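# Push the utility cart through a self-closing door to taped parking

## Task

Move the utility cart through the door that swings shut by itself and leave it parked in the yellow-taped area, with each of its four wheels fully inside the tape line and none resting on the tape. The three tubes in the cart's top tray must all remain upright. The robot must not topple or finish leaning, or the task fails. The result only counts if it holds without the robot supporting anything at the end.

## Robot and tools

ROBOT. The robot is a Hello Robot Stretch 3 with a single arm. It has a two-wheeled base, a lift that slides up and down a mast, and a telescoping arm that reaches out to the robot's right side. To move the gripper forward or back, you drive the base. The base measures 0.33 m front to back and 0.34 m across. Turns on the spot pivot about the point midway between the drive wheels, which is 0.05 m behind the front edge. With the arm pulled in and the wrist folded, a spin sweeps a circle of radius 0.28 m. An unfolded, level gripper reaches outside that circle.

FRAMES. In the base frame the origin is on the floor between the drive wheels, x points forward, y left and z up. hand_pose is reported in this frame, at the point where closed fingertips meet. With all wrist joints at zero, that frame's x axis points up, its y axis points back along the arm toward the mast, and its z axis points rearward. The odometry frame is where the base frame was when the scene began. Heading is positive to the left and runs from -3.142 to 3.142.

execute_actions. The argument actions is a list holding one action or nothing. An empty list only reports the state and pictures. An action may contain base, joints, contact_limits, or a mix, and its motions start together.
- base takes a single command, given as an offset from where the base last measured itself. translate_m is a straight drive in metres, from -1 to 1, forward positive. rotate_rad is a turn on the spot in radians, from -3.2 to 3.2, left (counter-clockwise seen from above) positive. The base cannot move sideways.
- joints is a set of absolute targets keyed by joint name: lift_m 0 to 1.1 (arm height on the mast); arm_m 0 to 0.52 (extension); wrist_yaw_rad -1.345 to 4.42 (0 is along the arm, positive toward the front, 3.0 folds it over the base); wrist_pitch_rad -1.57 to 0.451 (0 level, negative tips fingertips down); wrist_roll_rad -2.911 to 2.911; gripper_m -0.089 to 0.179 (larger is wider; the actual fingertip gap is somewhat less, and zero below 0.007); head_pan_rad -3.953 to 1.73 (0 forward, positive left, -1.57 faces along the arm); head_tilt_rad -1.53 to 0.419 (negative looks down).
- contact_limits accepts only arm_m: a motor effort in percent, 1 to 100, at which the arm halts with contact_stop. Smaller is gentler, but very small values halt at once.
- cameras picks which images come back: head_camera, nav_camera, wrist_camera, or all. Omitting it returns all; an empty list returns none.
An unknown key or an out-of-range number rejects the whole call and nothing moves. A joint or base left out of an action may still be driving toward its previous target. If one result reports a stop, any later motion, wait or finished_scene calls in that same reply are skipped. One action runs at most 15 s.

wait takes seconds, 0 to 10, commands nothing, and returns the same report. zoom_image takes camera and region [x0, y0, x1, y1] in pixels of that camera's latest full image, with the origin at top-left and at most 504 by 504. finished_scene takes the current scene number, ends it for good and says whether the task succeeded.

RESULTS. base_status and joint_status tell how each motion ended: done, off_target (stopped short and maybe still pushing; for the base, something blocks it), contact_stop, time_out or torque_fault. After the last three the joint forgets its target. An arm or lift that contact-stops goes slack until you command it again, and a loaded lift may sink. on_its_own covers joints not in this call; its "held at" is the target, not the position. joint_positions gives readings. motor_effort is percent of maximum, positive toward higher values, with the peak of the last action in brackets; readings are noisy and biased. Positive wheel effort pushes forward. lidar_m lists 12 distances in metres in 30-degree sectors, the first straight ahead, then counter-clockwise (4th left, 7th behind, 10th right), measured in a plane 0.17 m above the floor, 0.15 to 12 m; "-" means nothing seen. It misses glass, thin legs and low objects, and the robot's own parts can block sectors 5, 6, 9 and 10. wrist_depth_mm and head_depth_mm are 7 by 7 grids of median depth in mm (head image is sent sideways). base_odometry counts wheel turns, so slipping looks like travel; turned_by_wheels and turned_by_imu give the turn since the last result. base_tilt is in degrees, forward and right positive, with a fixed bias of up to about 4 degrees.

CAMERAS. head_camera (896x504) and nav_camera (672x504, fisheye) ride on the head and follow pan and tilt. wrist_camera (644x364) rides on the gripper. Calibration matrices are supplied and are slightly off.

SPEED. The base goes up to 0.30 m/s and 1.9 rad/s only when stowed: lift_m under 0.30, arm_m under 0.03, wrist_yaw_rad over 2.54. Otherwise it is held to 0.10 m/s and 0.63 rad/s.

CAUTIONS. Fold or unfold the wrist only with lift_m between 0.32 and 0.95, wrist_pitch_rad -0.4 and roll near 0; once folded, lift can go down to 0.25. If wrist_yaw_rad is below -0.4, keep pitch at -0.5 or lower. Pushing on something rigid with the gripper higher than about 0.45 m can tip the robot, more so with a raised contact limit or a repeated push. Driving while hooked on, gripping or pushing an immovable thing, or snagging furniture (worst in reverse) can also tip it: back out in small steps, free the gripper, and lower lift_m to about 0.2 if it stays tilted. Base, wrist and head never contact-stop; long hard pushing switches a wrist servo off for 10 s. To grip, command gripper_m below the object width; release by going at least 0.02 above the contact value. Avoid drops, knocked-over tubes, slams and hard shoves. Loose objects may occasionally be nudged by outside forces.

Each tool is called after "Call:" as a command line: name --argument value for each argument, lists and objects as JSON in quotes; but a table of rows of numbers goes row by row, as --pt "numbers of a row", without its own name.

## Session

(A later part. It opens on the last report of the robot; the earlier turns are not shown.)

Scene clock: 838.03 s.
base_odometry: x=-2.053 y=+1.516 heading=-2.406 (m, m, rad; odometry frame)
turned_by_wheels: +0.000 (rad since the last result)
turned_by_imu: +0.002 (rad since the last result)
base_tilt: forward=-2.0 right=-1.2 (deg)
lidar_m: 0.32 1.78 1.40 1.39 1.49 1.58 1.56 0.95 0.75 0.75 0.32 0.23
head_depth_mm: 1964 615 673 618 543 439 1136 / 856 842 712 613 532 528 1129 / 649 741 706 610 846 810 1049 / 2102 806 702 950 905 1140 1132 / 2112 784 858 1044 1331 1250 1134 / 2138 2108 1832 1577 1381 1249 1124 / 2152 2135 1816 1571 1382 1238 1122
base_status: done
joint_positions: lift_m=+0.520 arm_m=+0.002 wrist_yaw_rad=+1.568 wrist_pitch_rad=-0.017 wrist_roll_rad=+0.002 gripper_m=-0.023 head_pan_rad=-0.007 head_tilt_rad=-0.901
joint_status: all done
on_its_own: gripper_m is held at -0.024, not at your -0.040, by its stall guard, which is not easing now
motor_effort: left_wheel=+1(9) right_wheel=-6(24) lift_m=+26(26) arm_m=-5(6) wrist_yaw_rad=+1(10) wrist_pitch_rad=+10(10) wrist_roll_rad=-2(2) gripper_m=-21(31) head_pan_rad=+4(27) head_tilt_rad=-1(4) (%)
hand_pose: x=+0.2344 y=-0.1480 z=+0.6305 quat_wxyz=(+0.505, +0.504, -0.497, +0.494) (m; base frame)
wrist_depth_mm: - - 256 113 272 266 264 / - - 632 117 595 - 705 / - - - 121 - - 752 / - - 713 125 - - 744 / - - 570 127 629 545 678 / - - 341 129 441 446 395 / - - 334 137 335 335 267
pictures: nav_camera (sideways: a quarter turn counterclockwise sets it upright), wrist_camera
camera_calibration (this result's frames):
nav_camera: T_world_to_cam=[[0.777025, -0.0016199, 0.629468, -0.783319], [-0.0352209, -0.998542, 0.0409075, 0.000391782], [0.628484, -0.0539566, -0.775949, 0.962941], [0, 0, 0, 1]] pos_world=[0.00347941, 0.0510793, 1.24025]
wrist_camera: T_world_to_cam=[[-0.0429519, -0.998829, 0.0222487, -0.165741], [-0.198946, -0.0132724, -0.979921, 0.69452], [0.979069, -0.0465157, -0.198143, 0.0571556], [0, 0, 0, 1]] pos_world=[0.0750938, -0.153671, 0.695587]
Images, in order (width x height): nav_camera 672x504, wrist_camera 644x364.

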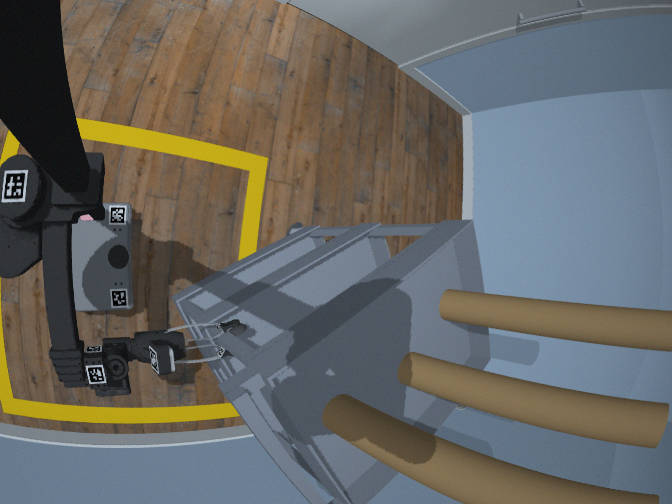

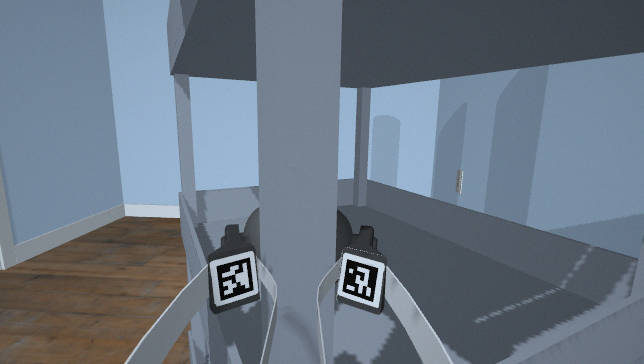

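Call:
execute_actions --actions '[{"base": {"rotate_rad": -0.45}}]' --cameras '[]'

Call:
execute_actions --actions '[{"base": {"translate_m": -0.32}}]' --cameras '["nav_camera"]'

Call:
execute_actions --actions '[{"base": {"rotate_rad": 0.4}}]' --cameras '[]'

Call:
execute_actions --actions '[{"base": {"translate_m": -0.25}}]' --cameras '["head_camera", "nav_camera"]'

Scene clock: 863.07 s.
base_odometry: x=-2.053 y=+1.516 heading=-2.855 (m, m, rad; odometry frame)
turned_by_wheels: -0.450 (rad since the last result)
turned_by_imu: -0.444 (rad since the last result)
base_tilt: forward=-2.1 right=-1.2 (deg)
lidar_m: 0.25 0.38 1.68 1.39 1.39 1.55 1.57 1.56 0.90 0.75 0.75 0.24
head_depth_mm: 1102 422 465 581 544 456 1146 / 1289 782 709 589 539 498 1158 / 505 766 693 611 537 786 1096 / 498 576 667 607 529 817 1107 / 2076 826 698 603 841 1087 1129 / 1997 761 691 600 894 1192 1124 / 546 649 689 621 1030 1240 1122
base_status: done
joint_positions: lift_m=+0.520 arm_m=+0.002 wrist_yaw_rad=+1.592 wrist_pitch_rad=-0.017 wrist_roll_rad=+0.002 gripper_m=-0.023 head_pan_rad=-0.007 head_tilt_rad=-0.901
joint_status: not commanded
on_its_own: gripper_m is held at -0.024, not at your -0.040, by its stall guard, which is not easing now; wrist_yaw_rad is at rest, and its effort (-13) is outside its rest range (-12 to +12)
motor_effort: left_wheel=+5(15) right_wheel=-5(18) lift_m=+25(26) arm_m=+2(5) wrist_yaw_rad=-13(39) wrist_pitch_rad=+10(10) wrist_roll_rad=-2(2) gripper_m=-19(24) head_pan_rad=+3(3) head_tilt_rad=+0(1) (%)
hand_pose: x=+0.2344 y=-0.1416 z=+0.6305 quat_wxyz=(+0.499, +0.510, -0.491, +0.500) (m; base frame)
wrist_depth_mm: 290 286 282 112 270 406 475 / - - 633 116 801 590 486 / - - - 120 911 624 495 / - - 785 124 905 588 496 / 530 610 620 125 554 594 495 / 350 422 - 128 423 635 501 / 325 251 321 138 334 662 503
pictures: none
No camera images: the call's "cameras" was empty. Leave "cameras" out to get every camera's image.

Scene clock: 867.23 s.
base_odometry: x=-1.746 y=+1.606 heading=-2.855 (m, m, rad; odometry frame)
turned_by_wheels: +0.000 (rad since the last result)
turned_by_imu: +0.001 (rad since the last result)
base_tilt: forward=-2.0 right=-1.3 (deg)
lidar_m: 0.33 2.52 1.56 1.29 1.29 1.44 1.27 1.25 1.02 0.85 0.31 0.24
head_depth_mm: 886 599 672 618 543 447 1150 / 1397 845 698 614 518 596 1132 / 631 756 707 601 850 811 1095 / 2236 786 703 635 905 1130 1134 / 2455 784 704 1020 1277 1253 1129 / 2380 1992 1748 1553 1393 1244 1124 / 2299 2144 1811 1570 1382 1241 1123
base_status: done
joint_positions: lift_m=+0.520 arm_m=+0.002 wrist_yaw_rad=+1.505 wrist_pitch_rad=-0.017 wrist_roll_rad=+0.002 gripper_m=-0.023 head_pan_rad=-0.007 head_tilt_rad=-0.901
joint_status: not commanded
on_its_own: wrist_yaw_rad is held at +1.526, not at your +1.570, by its stall guard, which is not easing now; gripper_m is held at -0.024, not at your -0.040, by its stall guard, which is not easing now; wrist_yaw_rad is at rest, and its effort (+13) is outside its rest range (-12 to +12)
motor_effort: left_wheel=-1(3) right_wheel=-1(23) lift_m=+25(26) arm_m=+1(2) wrist_yaw_rad=+13(17) wrist_pitch_rad=+10(10) wrist_roll_rad=-1(2) gripper_m=-19(21) head_pan_rad=+3(4) head_tilt_rad=+1(1) (%)
hand_pose: x=+0.2339 y=-0.1637 z=+0.6305 quat_wxyz=(+0.520, +0.488, -0.512, +0.478) (m; base frame)
wrist_depth_mm: - 368 281 113 272 267 277 / - - 622 116 598 648 390 / - - - 120 948 704 508 / - - - 124 914 711 521 / - 647 621 126 589 521 508 / - - - 130 439 442 395 / - - 300 138 333 273 517
pictures: nav_camera (sideways: a quarter turn counterclockwise sets it upright)
camera_calibration (this result's frames):
nav_camera: T_world_to_cam=[[0.777025, -0.00161978, 0.629468, -0.783319], [-0.0352207, -0.998542, 0.0409075, 0.000391781], [0.628484, -0.0539565, -0.775949, 0.962941], [0, 0, 0, 1]] pos_world=[0.0034794, 0.0510793, 1.24025]
Images, in order (width x height): nav_camera 672x504.

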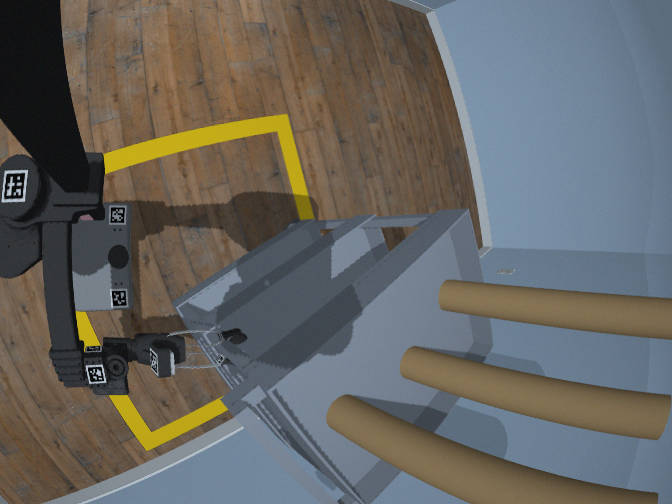

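Scene clock: 868.83 s.
base_odometry: x=-1.746 y=+1.606 heading=-2.456 (m, m, rad; odometry frame)
turned_by_wheels: +0.400 (rad since the last result)
turned_by_imu: +0.394 (rad since the last result)
base_tilt: forward=-2.0 right=-1.3 (deg)
lidar_m: 0.64 1.72 1.31 1.28 1.36 1.28 1.26 1.13 0.87 0.85 0.27 0.24
head_depth_mm: 2342 820 718 618 535 439 1015 / 2363 805 712 617 863 618 1011 / 2366 2218 1862 1303 1208 1152 1109 / 2394 2182 1855 1608 1407 1257 1135 / 2401 2174 1833 1586 1397 1247 1132 / 2389 2141 1828 1576 1393 1241 1130 / 2377 2141 1812 1569 1386 1242 1118
base_status: done
joint_positions: lift_m=+0.520 arm_m=+0.002 wrist_yaw_rad=+1.509 wrist_pitch_rad=-0.018 wrist_roll_rad=+0.002 gripper_m=-0.023 head_pan_rad=-0.007 head_tilt_rad=-0.901
joint_status: not commanded
on_its_own: wrist_yaw_rad is held at +1.526, not at your +1.570, by its stall guard, which is not easing now; gripper_m is held at -0.024, not at your -0.040, by its stall guard, which is not easing now
motor_effort: left_wheel=-4(13) right_wheel=+12(27) lift_m=+25(26) arm_m=+0(1) wrist_yaw_rad=+11(34) wrist_pitch_rad=+10(10) wrist_roll_rad=-2(2) gripper_m=-20(22) head_pan_rad=+3(3) head_tilt_rad=+0(0) (%)
hand_pose: x=+0.2339 y=-0.1626 z=+0.6304 quat_wxyz=(+0.519, +0.490, -0.511, +0.479) (m; base frame)
wrist_depth_mm: - - - 110 271 270 262 / - - - 113 596 582 687 / - - - 117 - - 751 / - - - 121 - 963 747 / - - - 124 644 609 538 / - - - 128 443 443 425 / - - - 134 332 338 338
pictures: none
No camera images: the call's "cameras" was empty. Leave "cameras" out to get every camera's image.

Scene clock: 872.30 s.
base_odometry: x=-1.553 y=+1.764 heading=-2.456 (m, m, rad; odometry frame)
turned_by_wheels: +0.000 (rad since the last result)
turned_by_imu: +0.001 (rad since the last result)
base_tilt: forward=-2.0 right=-1.2 (deg)
lidar_m: 0.37 1.74 1.33 1.30 1.35 1.03 1.01 1.07 0.85 0.83 0.29 0.23
head_depth_mm: 644 828 715 617 543 439 1120 / 687 754 711 614 516 532 1031 / 2538 814 707 593 878 822 1044 / 2520 789 756 1012 1222 1219 1134 / 2550 2161 1844 1598 1405 1250 1126 / 2541 2139 1826 1572 1397 1244 1124 / 2536 2138 1817 1575 1385 1241 1123
base_status: done
joint_positions: lift_m=+0.520 arm_m=+0.002 wrist_yaw_rad=+1.548 wrist_pitch_rad=-0.018 wrist_roll_rad=+0.002 gripper_m=-0.023 head_pan_rad=-0.007 head_tilt_rad=-0.901
joint_status: not commanded
on_its_own: wrist_yaw_rad is held at +1.526, not at your +1.570, by its stall guard, which is still easing; gripper_m is held at -0.024, not at your -0.040, by its stall guard, which is not easing now
motor_effort: left_wheel=+1(13) right_wheel=-3(15) lift_m=+26(25) arm_m=+1(1) wrist_yaw_rad=-14(14) wrist_pitch_rad=+10(10) wrist_roll_rad=-2(2) gripper_m=-22(22) head_pan_rad=+3(4) head_tilt_rad=+0(0) (%)
hand_pose: x=+0.2343 y=-0.1527 z=+0.6304 quat_wxyz=(+0.510, +0.499, -0.501, +0.489) (m; base frame)
wrist_depth_mm: - - 317 110 272 268 265 / - - 636 114 600 954 739 / - - - 118 - - 785 / - - - 122 817 - 793 / - - - 123 629 548 698 / - - 407 127 440 440 396 / - - 730 133 332 335 339
pictures: head_camera (sideways: a quarter turn clockwise sets it upright), nav_camera (sideways: a quarter turn counterclockwise sets it upright)
camera_calibration (this result's frames):
head_camera: T_world_to_cam=[[-0.809666, 0.00570342, -0.586863, 0.794321], [0.0401624, 0.998147, -0.0457096, 0.0589571], [0.585515, -0.0605793, -0.808395, 1.00808], [0, 0, 0, 1]] pos_world=[0.0505189, -0.00230928, 1.28378]
nav_camera: T_world_to_cam=[[0.777022, -0.00161741, 0.629471, -0.783323], [-0.0352179, -0.998542, 0.0409074, 0.000391928], [0.628487, -0.0539546, -0.775946, 0.962937], [0, 0, 0, 1]] pos_world=[0.00347952, 0.0510793, 1.24025]
Images, in order (width x height): head_camera 896x504, nav_camera 672x504.

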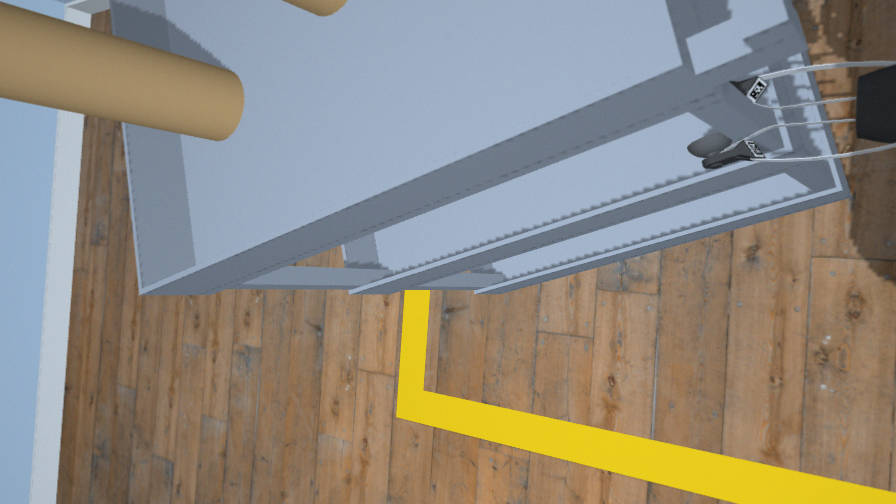

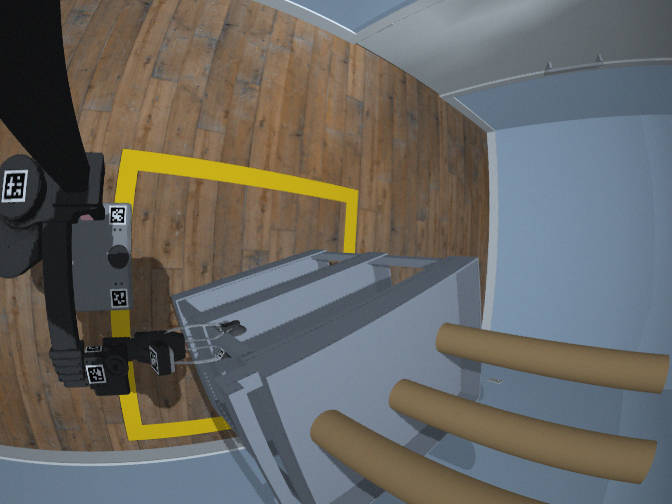

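Call:
execute_actions --actions '[{"joints": {"gripper_m": 0.1, "wrist_yaw_rad": 1.55}}]' --cameras '[]'

Call:
execute_actions --actions '[{"base": {"translate_m": -0.3}, "joints": {"head_pan_rad": -0.45, "head_tilt_rad": -0.9}}]' --cameras '["head_camera", "nav_camera"]'

Scene clock: 885.27 s.
base_odometry: x=-1.553 y=+1.764 heading=-2.456 (m, m, rad; odometry frame)
turned_by_wheels: +0.000 (rad since the last result)
turned_by_imu: +0.001 (rad since the last result)
base_tilt: forward=-2.1 right=-1.2 (deg)
lidar_m: 0.36 1.74 1.33 1.30 1.34 1.03 1.01 1.07 0.85 0.83 0.29 0.23
head_depth_mm: 644 830 714 616 544 434 1121 / 676 755 713 615 518 553 1027 / 2551 816 708 608 877 813 1043 / 2536 791 753 1009 1208 1216 1138 / 2520 2132 1832 1589 1403 1250 1136 / 2557 2156 1826 1574 1396 1243 1128 / 2548 2141 1807 1567 1386 1236 1123
base_status: not commanded
joint_positions: lift_m=+0.520 arm_m=+0.002 wrist_yaw_rad=+1.551 wrist_pitch_rad=-0.018 wrist_roll_rad=+0.002 gripper_m=+0.100 head_pan_rad=-0.007 head_tilt_rad=-0.901
joint_status: all done
motor_effort: left_wheel=-2(2) right_wheel=+2(3) lift_m=+26(25) arm_m=+1(1) wrist_yaw_rad=+0(6) wrist_pitch_rad=+10(10) wrist_roll_rad=-2(2) gripper_m=+0(79) head_pan_rad=+4(4) head_tilt_rad=+0(1) (%)
hand_pose: x=+0.2344 y=-0.1521 z=+0.6304 quat_wxyz=(+0.509, +0.500, -0.501, +0.490) (m; base frame)
wrist_depth_mm: - - 319 111 271 270 264 / - - 633 114 599 960 748 / - - - 117 - - 789 / - - - 122 810 - 774 / - - 425 126 675 548 708 / - - 406 130 413 440 398 / - - 629 135 337 333 340
pictures: none
No camera images: the call's "cameras" was empty. Leave "cameras" out to get every camera's image.

Scene clock: 889.27 s.
base_odometry: x=-1.321 y=+1.954 heading=-2.456 (m, m, rad; odometry frame)
turned_by_wheels: +0.000 (rad since the last result)
turned_by_imu: +0.001 (rad since the last result)
base_tilt: forward=-2.0 right=-1.3 (deg)
lidar_m: 0.52 1.76 1.35 1.32 0.95 0.72 0.71 0.75 0.83 0.81 0.86 0.51
head_depth_mm: 1141 803 1338 1452 1427 1277 1150 / 1288 767 1445 1584 1420 1267 1166 / 938 840 1116 1303 1393 1253 - / 614 710 686 1049 1315 1260 1135 / 800 805 625 965 1193 1252 1130 / 942 820 691 997 1329 1245 1122 / 911 813 1114 1406 1390 1239 1123
base_status: done
joint_positions: lift_m=+0.520 arm_m=+0.002 wrist_yaw_rad=+1.551 wrist_pitch_rad=-0.018 wrist_roll_rad=+0.002 gripper_m=+0.100 head_pan_rad=-0.443 head_tilt_rad=-0.901
joint_status: all done
motor_effort: left_wheel=-2(6) right_wheel=+3(3) lift_m=+25(25) arm_m=+1(1) wrist_yaw_rad=+0(1) wrist_pitch_rad=+10(10) wrist_roll_rad=-2(2) gripper_m=+0(1) head_pan_rad=-3(30) head_tilt_rad=+0(0) (%)
hand_pose: x=+0.2344 y=-0.1521 z=+0.6304 quat_wxyz=(+0.509, +0.500, -0.501, +0.490) (m; base frame)
wrist_depth_mm: - - - 389 427 460 474 / - - - 615 596 529 751 / - - - - - - 773 / - - - - - 918 750 / - - - 450 508 563 761 / - - - 466 918 928 741 / - - 962 794 816 916 742
pictures: head_camera (sideways: a quarter turn clockwise sets it upright), nav_camera (sideways: a quarter turn counterclockwise sets it upright)
camera_calibration (this result's frames):
head_camera: T_world_to_cam=[[-0.731499, 0.347132, -0.586863, 0.793844], [0.457972, 0.887791, -0.0457096, 0.0564085], [0.505144, -0.302203, -0.808395, 1.00857], [0, 0, 0, 1]] pos_world=[0.0453875, -0.0208535, 1.28378]
nav_camera: T_world_to_cam=[[0.703635, -0.329641, 0.629471, -0.782875], [-0.453657, -0.890237, 0.0409074, 0.00294441], [0.546894, -0.314348, -0.775946, 0.963435], [0, 0, 0, 1]] pos_world=[0.0252981, 0.0474067, 1.24025]
Images, in order (width x height): head_camera 896x504, nav_camera 672x504.

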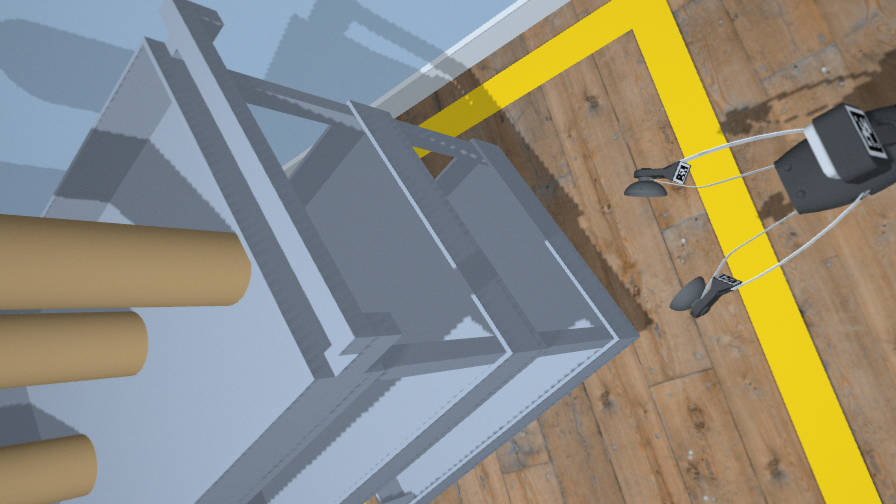

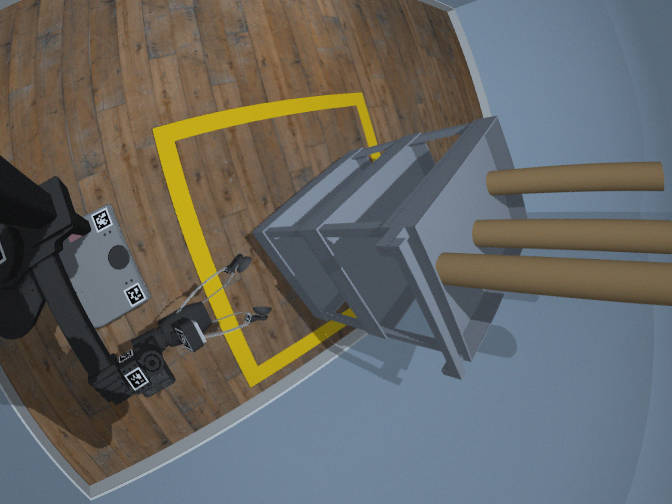

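Call:
finished_scene --scene 1

The scene is finished: the task was done.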